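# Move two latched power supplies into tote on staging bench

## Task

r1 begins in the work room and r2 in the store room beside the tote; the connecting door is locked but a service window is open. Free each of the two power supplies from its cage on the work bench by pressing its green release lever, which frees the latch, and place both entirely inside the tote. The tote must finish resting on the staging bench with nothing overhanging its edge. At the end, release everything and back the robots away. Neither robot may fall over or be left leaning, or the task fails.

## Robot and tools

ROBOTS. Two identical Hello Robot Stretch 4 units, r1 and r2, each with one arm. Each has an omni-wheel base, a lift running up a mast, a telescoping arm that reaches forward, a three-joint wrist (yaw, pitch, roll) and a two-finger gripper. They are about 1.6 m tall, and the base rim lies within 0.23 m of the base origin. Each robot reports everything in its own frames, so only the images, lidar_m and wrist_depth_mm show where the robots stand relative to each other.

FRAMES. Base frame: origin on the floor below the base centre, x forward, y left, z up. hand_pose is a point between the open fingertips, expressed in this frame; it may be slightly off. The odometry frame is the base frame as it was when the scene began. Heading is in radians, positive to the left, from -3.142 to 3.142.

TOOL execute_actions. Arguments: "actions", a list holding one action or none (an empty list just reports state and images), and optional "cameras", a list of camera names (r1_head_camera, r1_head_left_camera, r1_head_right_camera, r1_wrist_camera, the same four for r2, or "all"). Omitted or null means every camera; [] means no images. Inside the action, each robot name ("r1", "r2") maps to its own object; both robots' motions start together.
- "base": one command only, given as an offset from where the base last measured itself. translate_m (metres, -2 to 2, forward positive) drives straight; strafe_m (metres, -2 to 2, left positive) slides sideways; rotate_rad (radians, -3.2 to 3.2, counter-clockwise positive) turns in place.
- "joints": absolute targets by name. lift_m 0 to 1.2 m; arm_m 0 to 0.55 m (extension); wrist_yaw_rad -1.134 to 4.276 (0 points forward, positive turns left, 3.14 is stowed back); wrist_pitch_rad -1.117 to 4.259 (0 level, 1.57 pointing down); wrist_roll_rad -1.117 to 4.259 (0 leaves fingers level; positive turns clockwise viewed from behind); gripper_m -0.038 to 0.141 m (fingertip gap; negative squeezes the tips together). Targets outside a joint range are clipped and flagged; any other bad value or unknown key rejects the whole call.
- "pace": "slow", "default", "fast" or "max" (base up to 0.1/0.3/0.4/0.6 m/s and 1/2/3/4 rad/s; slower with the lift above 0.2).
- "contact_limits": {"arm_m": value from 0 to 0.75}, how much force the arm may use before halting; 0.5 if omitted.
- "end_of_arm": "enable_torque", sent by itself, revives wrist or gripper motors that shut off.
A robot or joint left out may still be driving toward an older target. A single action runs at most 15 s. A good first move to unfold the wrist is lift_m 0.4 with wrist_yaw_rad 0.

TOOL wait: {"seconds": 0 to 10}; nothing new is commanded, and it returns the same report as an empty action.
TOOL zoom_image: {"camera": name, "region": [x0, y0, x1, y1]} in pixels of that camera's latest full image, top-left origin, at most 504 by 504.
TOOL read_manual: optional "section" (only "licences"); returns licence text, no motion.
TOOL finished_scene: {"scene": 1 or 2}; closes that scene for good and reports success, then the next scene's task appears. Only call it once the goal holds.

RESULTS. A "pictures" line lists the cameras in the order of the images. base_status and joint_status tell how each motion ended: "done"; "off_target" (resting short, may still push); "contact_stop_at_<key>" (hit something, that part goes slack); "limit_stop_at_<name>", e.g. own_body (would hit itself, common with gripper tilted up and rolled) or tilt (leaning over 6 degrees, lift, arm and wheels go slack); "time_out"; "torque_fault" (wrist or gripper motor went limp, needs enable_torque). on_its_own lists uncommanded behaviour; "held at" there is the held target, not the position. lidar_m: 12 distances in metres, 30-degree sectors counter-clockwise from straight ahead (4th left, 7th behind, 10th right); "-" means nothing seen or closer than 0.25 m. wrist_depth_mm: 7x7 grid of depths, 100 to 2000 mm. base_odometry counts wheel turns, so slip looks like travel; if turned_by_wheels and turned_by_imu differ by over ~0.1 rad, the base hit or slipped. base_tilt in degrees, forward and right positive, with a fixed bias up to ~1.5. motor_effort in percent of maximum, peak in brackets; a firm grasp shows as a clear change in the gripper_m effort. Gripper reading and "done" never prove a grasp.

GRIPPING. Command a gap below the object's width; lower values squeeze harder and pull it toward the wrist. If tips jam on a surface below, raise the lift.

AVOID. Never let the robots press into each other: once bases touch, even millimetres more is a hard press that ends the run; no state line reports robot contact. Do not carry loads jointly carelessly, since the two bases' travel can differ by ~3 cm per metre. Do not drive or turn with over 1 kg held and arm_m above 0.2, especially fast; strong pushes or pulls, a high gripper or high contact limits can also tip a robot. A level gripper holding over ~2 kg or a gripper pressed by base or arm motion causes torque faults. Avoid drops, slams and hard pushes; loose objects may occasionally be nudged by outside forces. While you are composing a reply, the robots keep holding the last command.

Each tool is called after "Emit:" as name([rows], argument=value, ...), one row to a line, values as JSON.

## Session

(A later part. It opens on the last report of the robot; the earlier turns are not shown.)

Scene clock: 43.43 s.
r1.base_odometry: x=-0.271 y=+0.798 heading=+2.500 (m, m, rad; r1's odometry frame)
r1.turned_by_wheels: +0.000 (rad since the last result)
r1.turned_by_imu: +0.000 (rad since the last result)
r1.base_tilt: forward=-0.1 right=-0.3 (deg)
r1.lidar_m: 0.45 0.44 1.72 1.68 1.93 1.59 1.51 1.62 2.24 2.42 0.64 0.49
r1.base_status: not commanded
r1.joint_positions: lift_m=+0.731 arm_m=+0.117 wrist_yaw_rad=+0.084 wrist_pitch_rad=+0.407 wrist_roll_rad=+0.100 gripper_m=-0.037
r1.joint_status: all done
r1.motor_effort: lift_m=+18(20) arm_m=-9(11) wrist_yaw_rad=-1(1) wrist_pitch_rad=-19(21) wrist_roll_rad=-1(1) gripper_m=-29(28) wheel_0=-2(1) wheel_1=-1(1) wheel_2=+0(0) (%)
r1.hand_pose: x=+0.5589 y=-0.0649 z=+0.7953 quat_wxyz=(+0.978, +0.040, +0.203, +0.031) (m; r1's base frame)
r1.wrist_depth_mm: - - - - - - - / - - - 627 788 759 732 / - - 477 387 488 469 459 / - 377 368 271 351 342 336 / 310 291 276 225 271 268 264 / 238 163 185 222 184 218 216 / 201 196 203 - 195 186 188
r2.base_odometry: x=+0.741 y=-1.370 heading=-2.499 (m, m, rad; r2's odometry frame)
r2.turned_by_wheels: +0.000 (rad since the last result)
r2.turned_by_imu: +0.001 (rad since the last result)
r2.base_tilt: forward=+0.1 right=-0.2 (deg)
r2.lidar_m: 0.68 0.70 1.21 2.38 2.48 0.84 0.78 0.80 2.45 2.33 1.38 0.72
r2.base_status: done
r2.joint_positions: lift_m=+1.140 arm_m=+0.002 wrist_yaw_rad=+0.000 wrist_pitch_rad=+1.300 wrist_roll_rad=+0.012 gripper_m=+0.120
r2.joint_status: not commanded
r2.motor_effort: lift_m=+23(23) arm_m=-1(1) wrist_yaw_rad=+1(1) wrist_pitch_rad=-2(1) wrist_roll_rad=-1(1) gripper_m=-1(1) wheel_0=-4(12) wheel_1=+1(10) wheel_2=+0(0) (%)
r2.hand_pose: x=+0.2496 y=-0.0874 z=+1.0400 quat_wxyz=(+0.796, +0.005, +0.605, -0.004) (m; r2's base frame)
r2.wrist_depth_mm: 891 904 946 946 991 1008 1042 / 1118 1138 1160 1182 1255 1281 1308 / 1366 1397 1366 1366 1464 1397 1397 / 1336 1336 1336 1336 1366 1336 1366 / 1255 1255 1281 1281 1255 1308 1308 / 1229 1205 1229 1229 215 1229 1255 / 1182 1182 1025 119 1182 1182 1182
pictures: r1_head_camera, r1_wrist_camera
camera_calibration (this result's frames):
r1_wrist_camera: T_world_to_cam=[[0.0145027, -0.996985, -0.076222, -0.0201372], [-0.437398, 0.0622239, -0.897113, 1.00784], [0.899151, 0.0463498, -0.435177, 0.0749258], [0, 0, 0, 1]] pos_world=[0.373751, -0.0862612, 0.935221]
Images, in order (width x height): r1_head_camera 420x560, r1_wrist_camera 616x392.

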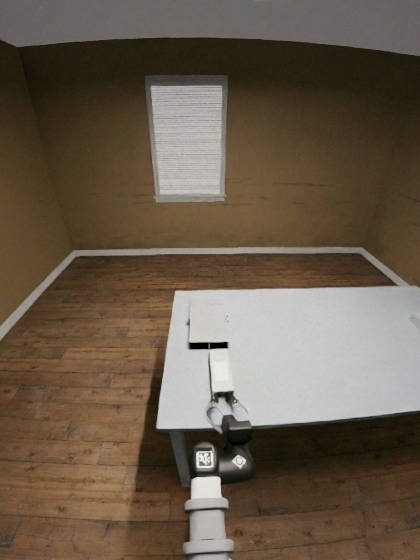

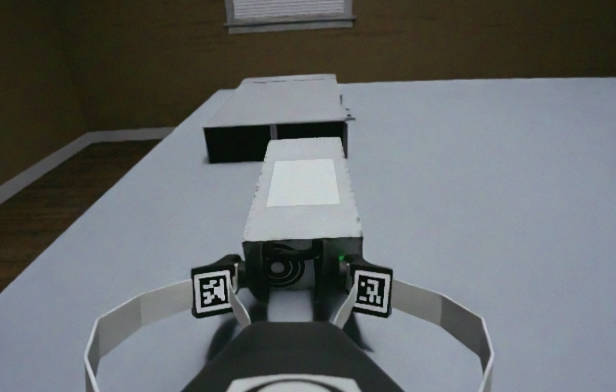

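Emit:
execute_actions([
  {"r1":{"joints":{"gripper_m":0.045,"arm_m":0.100},"pace":"slow"}},
], cameras=["r1_wrist_camera"])

Emit:
execute_actions([
  {"r1":{"joints":{"arm_m":0.072}}},
], cameras=["r1_wrist_camera"])

Scene clock: 46.40 s.
r1.base_odometry: x=-0.271 y=+0.798 heading=+2.500 (m, m, rad; r1's odometry frame)
r1.turned_by_wheels: +0.000 (rad since the last result)
r1.turned_by_imu: +0.000 (rad since the last result)
r1.base_tilt: forward=+0.0 right=-0.4 (deg)
r1.lidar_m: 0.43 0.50 1.73 1.70 1.93 1.59 1.52 1.60 2.28 2.42 0.63 0.47
r1.base_status: not commanded
r1.joint_positions: lift_m=+0.731 arm_m=+0.102 wrist_yaw_rad=+0.085 wrist_pitch_rad=+0.401 wrist_roll_rad=+0.100 gripper_m=+0.045
r1.joint_status: all done
r1.motor_effort: lift_m=+19(19) arm_m=-9(11) wrist_yaw_rad=-5(3) wrist_pitch_rad=-3(18) wrist_roll_rad=-2(2) gripper_m=-3(27) wheel_0=-2(2) wheel_1=-1(1) wheel_2=+0(0) (%)
r1.hand_pose: x=+0.5445 y=-0.0646 z=+0.7968 quat_wxyz=(+0.978, +0.041, +0.201, +0.032) (m; r1's base frame)
r1.wrist_depth_mm: - - - - - - - / - - - 668 - 809 778 / - - 488 439 500 492 473 / - 394 382 285 364 353 345 / 931 300 256 244 272 276 268 / 244 240 198 226 197 226 221 / 206 201 206 - 197 190 191
r2.base_odometry: x=+0.741 y=-1.370 heading=-2.499 (m, m, rad; r2's odometry frame)
r2.turned_by_wheels: +0.000 (rad since the last result)
r2.turned_by_imu: +0.001 (rad since the last result)
r2.base_tilt: forward=+0.1 right=-0.2 (deg)
r2.lidar_m: 0.67 0.71 1.26 2.37 2.47 0.84 0.78 0.81 2.45 2.33 1.34 0.73
r2.base_status: not commanded
r2.joint_positions: lift_m=+1.140 arm_m=+0.002 wrist_yaw_rad=+0.000 wrist_pitch_rad=+1.300 wrist_roll_rad=+0.012 gripper_m=+0.120
r2.joint_status: not commanded
r2.motor_effort: lift_m=+23(23) arm_m=+0(0) wrist_yaw_rad=+1(0) wrist_pitch_rad=-1(1) wrist_roll_rad=-2(2) gripper_m=+0(1) wheel_0=-4(4) wheel_1=+1(1) wheel_2=+0(0) (%)
r2.hand_pose: x=+0.2496 y=-0.0874 z=+1.0400 quat_wxyz=(+0.796, +0.005, +0.605, -0.004) (m; r2's base frame)
r2.wrist_depth_mm: 891 917 931 960 976 1008 1042 / 1118 1138 1160 1205 1255 1281 1336 / 1366 1397 1366 1397 1397 1430 1430 / 1336 1308 1336 1336 1336 1336 1366 / 1281 1281 1255 1255 1281 1281 1308 / 1229 1229 1182 1229 216 1229 1205 / 1160 1138 991 119 1205 1182 1205
pictures: r1_wrist_camera
camera_calibration (this result's frames):
r1_wrist_camera: T_world_to_cam=[[0.0158043, -0.996935, -0.0766259, -0.0199054], [-0.432219, 0.0622938, -0.899614, 1.0021], [0.90163, 0.0473369, -0.42991, 0.0830451], [0, 0, 0, 1]] pos_world=[0.358566, -0.0862001, 0.93568]
Images, in order (width x height): r1_wrist_camera 616x392.

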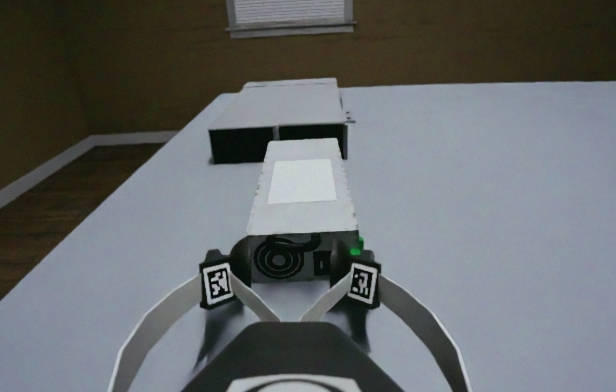

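Scene clock: 47.20 s.
r1.base_odometry: x=-0.271 y=+0.798 heading=+2.500 (m, m, rad; r1's odometry frame)
r1.turned_by_wheels: +0.000 (rad since the last result)
r1.turned_by_imu: +0.000 (rad since the last result)
r1.base_tilt: forward=+0.0 right=-0.4 (deg)
r1.lidar_m: 0.42 0.47 1.72 1.66 1.96 1.59 1.51 1.59 2.25 2.42 0.64 0.48
r1.base_status: not commanded
r1.joint_positions: lift_m=+0.731 arm_m=+0.074 wrist_yaw_rad=+0.084 wrist_pitch_rad=+0.402 wrist_roll_rad=+0.100 gripper_m=+0.045
r1.joint_status: all done
r1.motor_effort: lift_m=+18(18) arm_m=-9(9) wrist_yaw_rad=-1(5) wrist_pitch_rad=-5(6) wrist_roll_rad=+0(2) gripper_m=-3(3) wheel_0=-1(1) wheel_1=-1(1) wheel_2=+0(0) (%)
r1.hand_pose: x=+0.5164 y=-0.0648 z=+0.7965 quat_wxyz=(+0.978, +0.041, +0.201, +0.031) (m; r1's base frame)
r1.wrist_depth_mm: - - - - - - - / - - - 654 820 798 778 / - - 504 404 500 480 477 / - 392 377 282 359 349 343 / 917 297 276 271 279 274 268 / 243 240 198 225 197 224 220 / 206 200 205 - 196 189 189
r2.base_odometry: x=+0.741 y=-1.370 heading=-2.499 (m, m, rad; r2's odometry frame)
r2.turned_by_wheels: +0.000 (rad since the last result)
r2.turned_by_imu: +0.000 (rad since the last result)
r2.base_tilt: forward=+0.2 right=-0.2 (deg)
r2.lidar_m: 0.67 0.71 1.24 2.37 2.47 0.83 0.76 0.80 2.48 2.32 1.37 0.72
r2.base_status: not commanded
r2.joint_positions: lift_m=+1.140 arm_m=+0.002 wrist_yaw_rad=+0.000 wrist_pitch_rad=+1.300 wrist_roll_rad=+0.012 gripper_m=+0.120
r2.joint_status: not commanded
r2.motor_effort: lift_m=+23(23) arm_m=+0(0) wrist_yaw_rad=+1(1) wrist_pitch_rad=-2(1) wrist_roll_rad=+0(0) gripper_m=+0(0) wheel_0=-3(3) wheel_1=+1(1) wheel_2=+0(0) (%)
r2.hand_pose: x=+0.2496 y=-0.0874 z=+1.0400 quat_wxyz=(+0.796, +0.005, +0.605, -0.004) (m; r2's base frame)
r2.wrist_depth_mm: 891 917 931 946 991 1025 1042 / 1098 1138 1160 1182 1255 1255 1336 / 1397 1366 1397 1397 1430 1397 1430 / 1336 1336 1336 1366 1336 1366 1336 / 1255 1255 1281 1281 1308 1281 1281 / 1229 1205 1205 1229 214 1229 1229 / 1182 1182 1025 119 1182 1182 1182
pictures: r1_wrist_camera
camera_calibration (this result's frames):
r1_wrist_camera: T_world_to_cam=[[0.0148698, -0.996954, -0.0765549, -0.0192998], [-0.433093, 0.0625867, -0.899174, 0.989831], [0.901227, 0.0465259, -0.430843, 0.109195], [0, 0, 0, 1]] pos_world=[0.330567, -0.0862717, 0.935599]
Images, in order (width x height): r1_wrist_camera 616x392.

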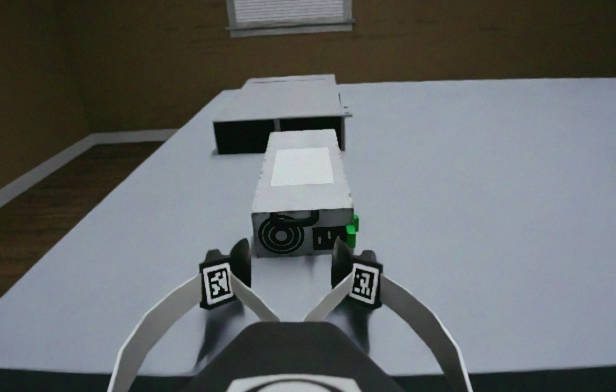

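Emit:
execute_actions([
  {"r1":{"joints":{"lift_m":0.91,"gripper_m":0.11,"wrist_roll_rad":0.05,"wrist_yaw_rad":0.065},"pace":"fast"}},
], cameras=[])

Emit:
execute_actions([
  {"r1":{"joints":{"wrist_pitch_rad":0.9,"arm_m":0.305},"pace":"fast"}},
], cameras=["r1_wrist_camera"])

Scene clock: 48.87 s.
r1.base_odometry: x=-0.271 y=+0.798 heading=+2.500 (m, m, rad; r1's odometry frame)
r1.turned_by_wheels: +0.000 (rad since the last result)
r1.turned_by_imu: +0.000 (rad since the last result)
r1.base_tilt: forward=+0.0 right=-0.4 (deg)
r1.lidar_m: 0.44 0.48 1.74 1.69 1.92 1.60 1.52 1.62 2.25 2.42 0.66 0.47
r1.base_status: not commanded
r1.joint_positions: lift_m=+0.910 arm_m=+0.074 wrist_yaw_rad=+0.065 wrist_pitch_rad=+0.402 wrist_roll_rad=+0.050 gripper_m=+0.110
r1.joint_status: all done
r1.motor_effort: lift_m=+23(24) arm_m=-9(9) wrist_yaw_rad=-2(5) wrist_pitch_rad=-7(7) wrist_roll_rad=-2(1) gripper_m=-1(3) wheel_0=-2(2) wheel_1=-1(1) wheel_2=+1(0) (%)
r1.hand_pose: x=+0.5151 y=-0.0700 z=+0.9752 quat_wxyz=(+0.979, +0.018, +0.200, +0.027) (m; r1's base frame)
r1.wrist_depth_mm: - - - - - - - / - - - - - - - / - - - - - - - / - - 750 668 750 741 750 / 1808 1863 564 569 559 585 574 / 1499 459 445 410 442 473 469 / 1281 402 415 - 413 397 397
r2.base_odometry: x=+0.741 y=-1.370 heading=-2.499 (m, m, rad; r2's odometry frame)
r2.turned_by_wheels: +0.000 (rad since the last result)
r2.turned_by_imu: +0.000 (rad since the last result)
r2.base_tilt: forward=+0.1 right=-0.2 (deg)
r2.lidar_m: 0.66 0.70 1.27 2.35 2.45 0.84 0.79 0.82 2.49 2.34 1.38 0.71
r2.base_status: not commanded
r2.joint_positions: lift_m=+1.140 arm_m=+0.002 wrist_yaw_rad=+0.000 wrist_pitch_rad=+1.300 wrist_roll_rad=+0.012 gripper_m=+0.120
r2.joint_status: not commanded
r2.motor_effort: lift_m=+23(23) arm_m=-1(1) wrist_yaw_rad=+1(0) wrist_pitch_rad=-2(2) wrist_roll_rad=-1(2) gripper_m=+0(1) wheel_0=-3(3) wheel_1=+1(1) wheel_2=+0(0) (%)
r2.hand_pose: x=+0.2496 y=-0.0874 z=+1.0400 quat_wxyz=(+0.796, +0.005, +0.605, -0.004) (m; r2's base frame)
r2.wrist_depth_mm: 904 917 931 946 976 1025 1042 / 1098 1118 1182 1205 1229 1281 1308 / 1366 1397 1397 1397 1430 1397 1430 / 1336 1336 1336 1336 1308 1366 1336 / 1308 1281 1281 1308 1308 1308 1308 / 1205 1205 1205 1205 215 1229 1229 / 1160 1182 1008 119 1182 1182 1182
pictures: none
No camera images: the call's "cameras" was empty. Leave "cameras" out to get every camera's image.

Scene clock: 50.40 s.
r1.base_odometry: x=-0.271 y=+0.798 heading=+2.500 (m, m, rad; r1's odometry frame)
r1.turned_by_wheels: +0.000 (rad since the last result)
r1.turned_by_imu: +0.000 (rad since the last result)
r1.base_tilt: forward=+0.0 right=-0.4 (deg)
r1.lidar_m: 0.45 0.50 1.69 1.66 1.94 1.60 1.52 1.63 2.24 2.41 0.63 0.47
r1.base_status: not commanded
r1.joint_positions: lift_m=+0.910 arm_m=+0.303 wrist_yaw_rad=+0.065 wrist_pitch_rad=+0.901 wrist_roll_rad=+0.050 gripper_m=+0.110
r1.joint_status: all done
r1.motor_effort: lift_m=+22(23) arm_m=+8(13) wrist_yaw_rad=-3(1) wrist_pitch_rad=-4(3) wrist_roll_rad=-2(0) gripper_m=-1(1) wheel_0=-1(2) wheel_1=-1(1) wheel_2=+1(1) (%)
r1.hand_pose: x=+0.6587 y=-0.0756 z=+0.8618 quat_wxyz=(+0.900, +0.008, +0.436, +0.018) (m; r1's base frame)
r1.wrist_depth_mm: 1756 1756 466 452 539 539 549 / 1661 488 394 394 466 473 480 / 1397 404 355 357 413 418 421 / 1255 366 366 362 368 373 375 / 1078 332 324 296 332 338 342 / 303 293 263 264 298 309 307 / 278 281 283 - 287 283 287
r2.base_odometry: x=+0.741 y=-1.370 heading=-2.499 (m, m, rad; r2's odometry frame)
r2.turned_by_wheels: +0.000 (rad since the last result)
r2.turned_by_imu: +0.000 (rad since the last result)
r2.base_tilt: forward=+0.1 right=-0.3 (deg)
r2.lidar_m: 0.69 0.69 1.25 2.38 2.46 0.86 0.77 0.81 2.47 2.33 1.36 0.73
r2.base_status: not commanded
r2.joint_positions: lift_m=+1.140 arm_m=+0.002 wrist_yaw_rad=+0.000 wrist_pitch_rad=+1.300 wrist_roll_rad=+0.012 gripper_m=+0.120
r2.joint_status: not commanded
r2.motor_effort: lift_m=+23(23) arm_m=+0(0) wrist_yaw_rad=+0(1) wrist_pitch_rad=-2(1) wrist_roll_rad=-3(0) gripper_m=-1(2) wheel_0=-3(4) wheel_1=+1(1) wheel_2=-1(0) (%)
r2.hand_pose: x=+0.2496 y=-0.0874 z=+1.0400 quat_wxyz=(+0.796, +0.005, +0.605, -0.004) (m; r2's base frame)
r2.wrist_depth_mm: 891 904 931 946 976 1008 1042 / 1098 1138 1182 1205 1229 1281 1336 / 1366 1366 1366 1397 1430 1397 1397 / 1336 1308 1336 1336 1366 1336 1336 / 1281 1281 1281 1255 1281 1308 1281 / 1229 1182 1182 1229 215 1229 1255 / 1160 1160 1008 119 1182 1160 1205
pictures: r1_wrist_camera
camera_calibration (this result's frames):
r1_wrist_camera: T_world_to_cam=[[0.00707564, -0.999969, -0.00337979, -0.0852745], [-0.809258, -0.0037407, -0.587441, 1.08499], [0.58741, 0.00689165, -0.80926, 0.539397], [0, 0, 0, 1]] pos_world=[0.561791, -0.0849305, 1.07359]
Images, in order (width x height): r1_wrist_camera 616x392.

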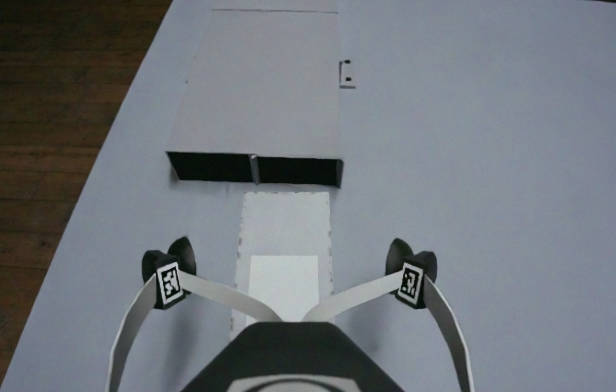

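Emit:
execute_actions([
  {"r1":{"joints":{"lift_m":0.841,"gripper_m":0.10,"wrist_yaw_rad":0.09}}},
], cameras=["r1_wrist_camera"])

Scene clock: 51.77 s.
r1.base_odometry: x=-0.271 y=+0.798 heading=+2.500 (m, m, rad; r1's odometry frame)
r1.turned_by_wheels: +0.000 (rad since the last result)
r1.turned_by_imu: +0.000 (rad since the last result)
r1.base_tilt: forward=+0.0 right=-0.4 (deg)
r1.lidar_m: 0.44 0.50 1.71 1.69 1.94 1.60 1.52 1.60 2.24 2.43 0.64 0.48
r1.base_status: not commanded
r1.joint_positions: lift_m=+0.841 arm_m=+0.303 wrist_yaw_rad=+0.090 wrist_pitch_rad=+0.901 wrist_roll_rad=+0.050 gripper_m=+0.100
r1.joint_status: all done
r1.motor_effort: lift_m=+17(21) arm_m=+9(9) wrist_yaw_rad=+0(1) wrist_pitch_rad=-3(3) wrist_roll_rad=+0(2) gripper_m=-2(1) wheel_0=-2(2) wheel_1=-1(1) wheel_2=+1(1) (%)
r1.hand_pose: x=+0.6605 y=-0.0710 z=+0.7933 quat_wxyz=(+0.899, +0.003, +0.436, +0.029) (m; r1's base frame)
r1.wrist_depth_mm: 1661 421 336 334 410 421 427 / 1464 347 297 300 364 373 373 / 1255 317 310 319 324 324 327 / 283 283 279 239 289 290 291 / 256 257 220 217 262 263 264 / 234 231 194 196 232 240 241 / 217 218 219 - 224 220 222
r2.base_odometry: x=+0.741 y=-1.370 heading=-2.499 (m, m, rad; r2's odometry frame)
r2.turned_by_wheels: +0.000 (rad since the last result)
r2.turned_by_imu: +0.000 (rad since the last result)
r2.base_tilt: forward=+0.1 right=-0.2 (deg)
r2.lidar_m: 0.67 0.71 1.25 2.38 2.44 0.81 0.76 0.81 2.46 2.30 1.38 0.71
r2.base_status: not commanded
r2.joint_positions: lift_m=+1.140 arm_m=+0.002 wrist_yaw_rad=+0.000 wrist_pitch_rad=+1.300 wrist_roll_rad=+0.012 gripper_m=+0.120
r2.joint_status: not commanded
r2.motor_effort: lift_m=+23(23) arm_m=+0(0) wrist_yaw_rad=+1(1) wrist_pitch_rad=-2(2) wrist_roll_rad=-1(1) gripper_m=-1(1) wheel_0=-4(4) wheel_1=+1(1) wheel_2=+0(0) (%)
r2.hand_pose: x=+0.2496 y=-0.0874 z=+1.0400 quat_wxyz=(+0.796, +0.005, +0.605, -0.004) (m; r2's base frame)
r2.wrist_depth_mm: 891 904 931 960 976 1025 1042 / 1098 1098 1160 1182 1229 1308 1336 / 1366 1366 1397 1397 1430 1397 1430 / 1308 1366 1336 1336 1366 1366 1336 / 1255 1281 1255 1281 1255 1281 1281 / 1229 1182 1205 1229 216 1255 1229 / 1160 1160 1008 119 1160 1182 1205
pictures: r1_wrist_camera
camera_calibration (this result's frames):
r1_wrist_camera: T_world_to_cam=[[0.0316432, -0.999494, -0.00337666, -0.0971633], [-0.808942, -0.023626, -0.587414, 1.04453], [0.587037, 0.0213192, -0.809279, 0.484092], [0, 0, 0, 1]] pos_world=[0.563857, -0.0827566, 1.00501]
Images, in order (width x height): r1_wrist_camera 616x392.

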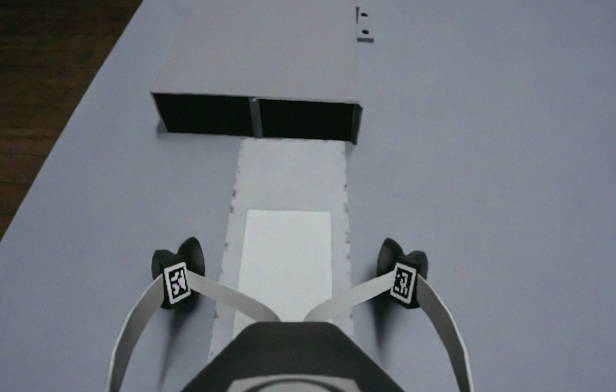

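Emit:
execute_actions([
  {"r1":{"joints":{"gripper_m":0.0}}},
], cameras=["r1_wrist_camera"])

Emit:
execute_actions([
  {"r1":{"joints":{"lift_m":0.87,"arm_m":0.03,"wrist_yaw_rad":0.0}}},
], cameras=["r1_wrist_camera","r1_head_left_camera"])

Scene clock: 53.70 s.
r1.base_odometry: x=-0.271 y=+0.798 heading=+2.500 (m, m, rad; r1's odometry frame)
r1.turned_by_wheels: +0.000 (rad since the last result)
r1.turned_by_imu: +0.000 (rad since the last result)
r1.base_tilt: forward=+0.0 right=-0.4 (deg)
r1.lidar_m: 0.44 0.49 1.73 1.66 1.92 1.60 1.52 1.61 2.25 2.40 0.64 0.47
r1.base_status: not commanded
r1.joint_positions: lift_m=+0.841 arm_m=+0.303 wrist_yaw_rad=+0.090 wrist_pitch_rad=+0.907 wrist_roll_rad=+0.050 gripper_m=+0.001
r1.joint_status: all done
r1.motor_effort: lift_m=+20(20) arm_m=+9(9) wrist_yaw_rad=-2(5) wrist_pitch_rad=-20(22) wrist_roll_rad=-1(0) gripper_m=-30(29) wheel_0=-1(2) wheel_1=+0(1) wheel_2=+1(1) (%)
r1.hand_pose: x=+0.6593 y=-0.0711 z=+0.7920 quat_wxyz=(+0.898, +0.003, +0.439, +0.029) (m; r1's base frame)
r1.wrist_depth_mm: 1756 399 324 324 397 410 413 / 1464 340 297 298 355 359 364 / 1255 309 309 243 314 317 319 / 278 278 270 220 283 285 287 / 251 254 201 199 257 258 258 / 230 175 181 182 186 229 236 / 212 215 214 - 221 216 218
r2.base_odometry: x=+0.741 y=-1.370 heading=-2.499 (m, m, rad; r2's odometry frame)
r2.turned_by_wheels: +0.000 (rad since the last result)
r2.turned_by_imu: +0.000 (rad since the last result)
r2.base_tilt: forward=+0.1 right=-0.3 (deg)
r2.lidar_m: 0.68 0.71 1.29 2.37 2.45 0.82 0.77 0.81 2.46 2.34 1.36 0.71
r2.base_status: not commanded
r2.joint_positions: lift_m=+1.140 arm_m=+0.002 wrist_yaw_rad=+0.000 wrist_pitch_rad=+1.300 wrist_roll_rad=+0.012 gripper_m=+0.120
r2.joint_status: not commanded
r2.motor_effort: lift_m=+23(23) arm_m=-1(0) wrist_yaw_rad=+0(0) wrist_pitch_rad=-1(2) wrist_roll_rad=-3(2) gripper_m=+0(1) wheel_0=-3(4) wheel_1=+1(1) wheel_2=+0(0) (%)
r2.hand_pose: x=+0.2496 y=-0.0874 z=+1.0400 quat_wxyz=(+0.796, +0.005, +0.605, -0.004) (m; r2's base frame)
r2.wrist_depth_mm: 904 904 946 960 976 1008 1042 / 1098 1138 1160 1229 1229 1281 1308 / 1366 1366 1397 1397 1430 1397 1397 / 1308 1366 1336 1308 1336 1366 1336 / 1281 1281 1281 1281 1281 1281 1308 / 1205 1205 1205 1229 215 1229 1255 / 1160 1160 1008 119 1182 1160 1182
pictures: r1_wrist_camera
camera_calibration (this result's frames):
r1_wrist_camera: T_world_to_cam=[[0.0319098, -0.999486, -0.00304523, -0.0976288], [-0.812252, -0.0241564, -0.582806, 1.04126], [0.582433, 0.0210707, -0.812605, 0.489451], [0, 0, 0, 1]] pos_world=[0.563807, -0.0827386, 1.00429]
Images, in order (width x height): r1_wrist_camera 616x392.

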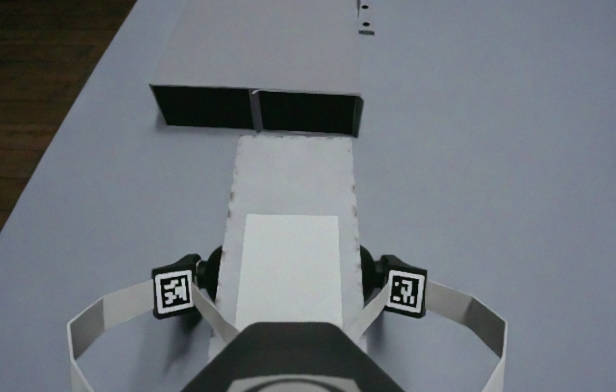

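Scene clock: 55.63 s.
r1.base_odometry: x=-0.271 y=+0.798 heading=+2.500 (m, m, rad; r1's odometry frame)
r1.turned_by_wheels: +0.000 (rad since the last result)
r1.turned_by_imu: +0.000 (rad since the last result)
r1.base_tilt: forward=-0.1 right=-0.5 (deg)
r1.lidar_m: 0.44 0.47 1.71 1.70 1.94 1.60 1.53 1.60 2.25 2.43 0.65 0.47
r1.base_status: not commanded
r1.joint_positions: lift_m=+0.869 arm_m=+0.032 wrist_yaw_rad=+0.000 wrist_pitch_rad=+0.907 wrist_roll_rad=+0.050 gripper_m=+0.001
r1.joint_status: all done
r1.motor_effort: lift_m=+26(28) arm_m=-9(9) wrist_yaw_rad=-2(10) wrist_pitch_rad=-22(20) wrist_roll_rad=-2(0) gripper_m=-29(31) wheel_0=+0(1) wheel_1=-1(1) wheel_2=+2(2) (%)
r1.hand_pose: x=+0.3802 y=-0.0874 z=+0.8205 quat_wxyz=(+0.899, +0.023, +0.438, -0.011) (m; r1's base frame)
r1.wrist_depth_mm: 1661 449 452 452 459 459 469 / 1499 397 394 399 397 402 410 / 366 347 349 243 357 357 362 / 324 320 317 219 330 336 336 / 1078 504 202 199 1138 1118 1138 / 1008 174 181 182 186 976 1008 / 904 931 917 - 960 917 946
r2.base_odometry: x=+0.741 y=-1.370 heading=-2.499 (m, m, rad; r2's odometry frame)
r2.turned_by_wheels: +0.000 (rad since the last result)
r2.turned_by_imu: +0.000 (rad since the last result)
r2.base_tilt: forward=+0.1 right=-0.2 (deg)
r2.lidar_m: 0.67 0.71 1.25 2.38 2.43 0.84 0.78 0.81 2.43 2.34 1.37 0.74
r2.base_status: not commanded
r2.joint_positions: lift_m=+1.140 arm_m=+0.002 wrist_yaw_rad=+0.000 wrist_pitch_rad=+1.300 wrist_roll_rad=+0.012 gripper_m=+0.120
r2.joint_status: not commanded
r2.motor_effort: lift_m=+23(23) arm_m=-1(1) wrist_yaw_rad=+0(1) wrist_pitch_rad=-1(2) wrist_roll_rad=-2(1) gripper_m=-1(1) wheel_0=-3(3) wheel_1=+1(1) wheel_2=+0(0) (%)
r2.hand_pose: x=+0.2496 y=-0.0874 z=+1.0400 quat_wxyz=(+0.796, +0.005, +0.605, -0.004) (m; r2's base frame)
r2.wrist_depth_mm: 891 904 946 960 991 1008 1042 / 1098 1138 1160 1182 1229 1308 1336 / 1397 1397 1366 1397 1397 1397 1397 / 1308 1308 1336 1336 1366 1336 1366 / 1281 1229 1308 1281 1281 1281 1281 / 1205 1182 1205 1205 216 1229 1229 / 1160 1160 1008 119 1182 1205 1205
pictures: r1_head_left_camera, r1_wrist_camera
camera_calibration (this result's frames):
r1_wrist_camera: T_world_to_cam=[[-0.058269, -0.998296, -0.00302954, -0.0706247], [-0.811174, 0.0491154, -0.582739, 0.836725], [0.581895, -0.0314981, -0.812654, 0.671156], [0, 0, 0, 1]] pos_world=[0.284072, -0.0904603, 1.0328]
Images, in order (width x height): r1_head_left_camera 420x672, r1_wrist_camera 616x392.

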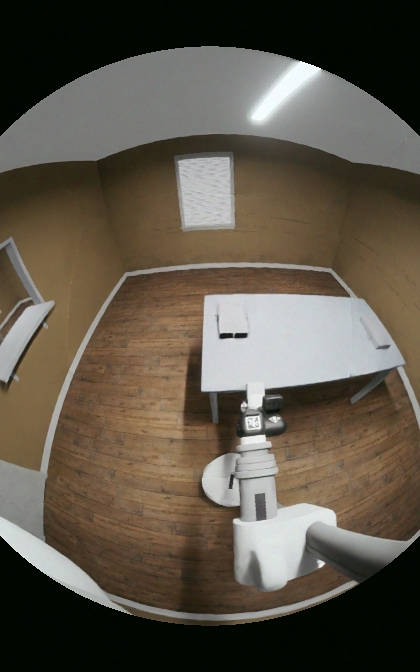

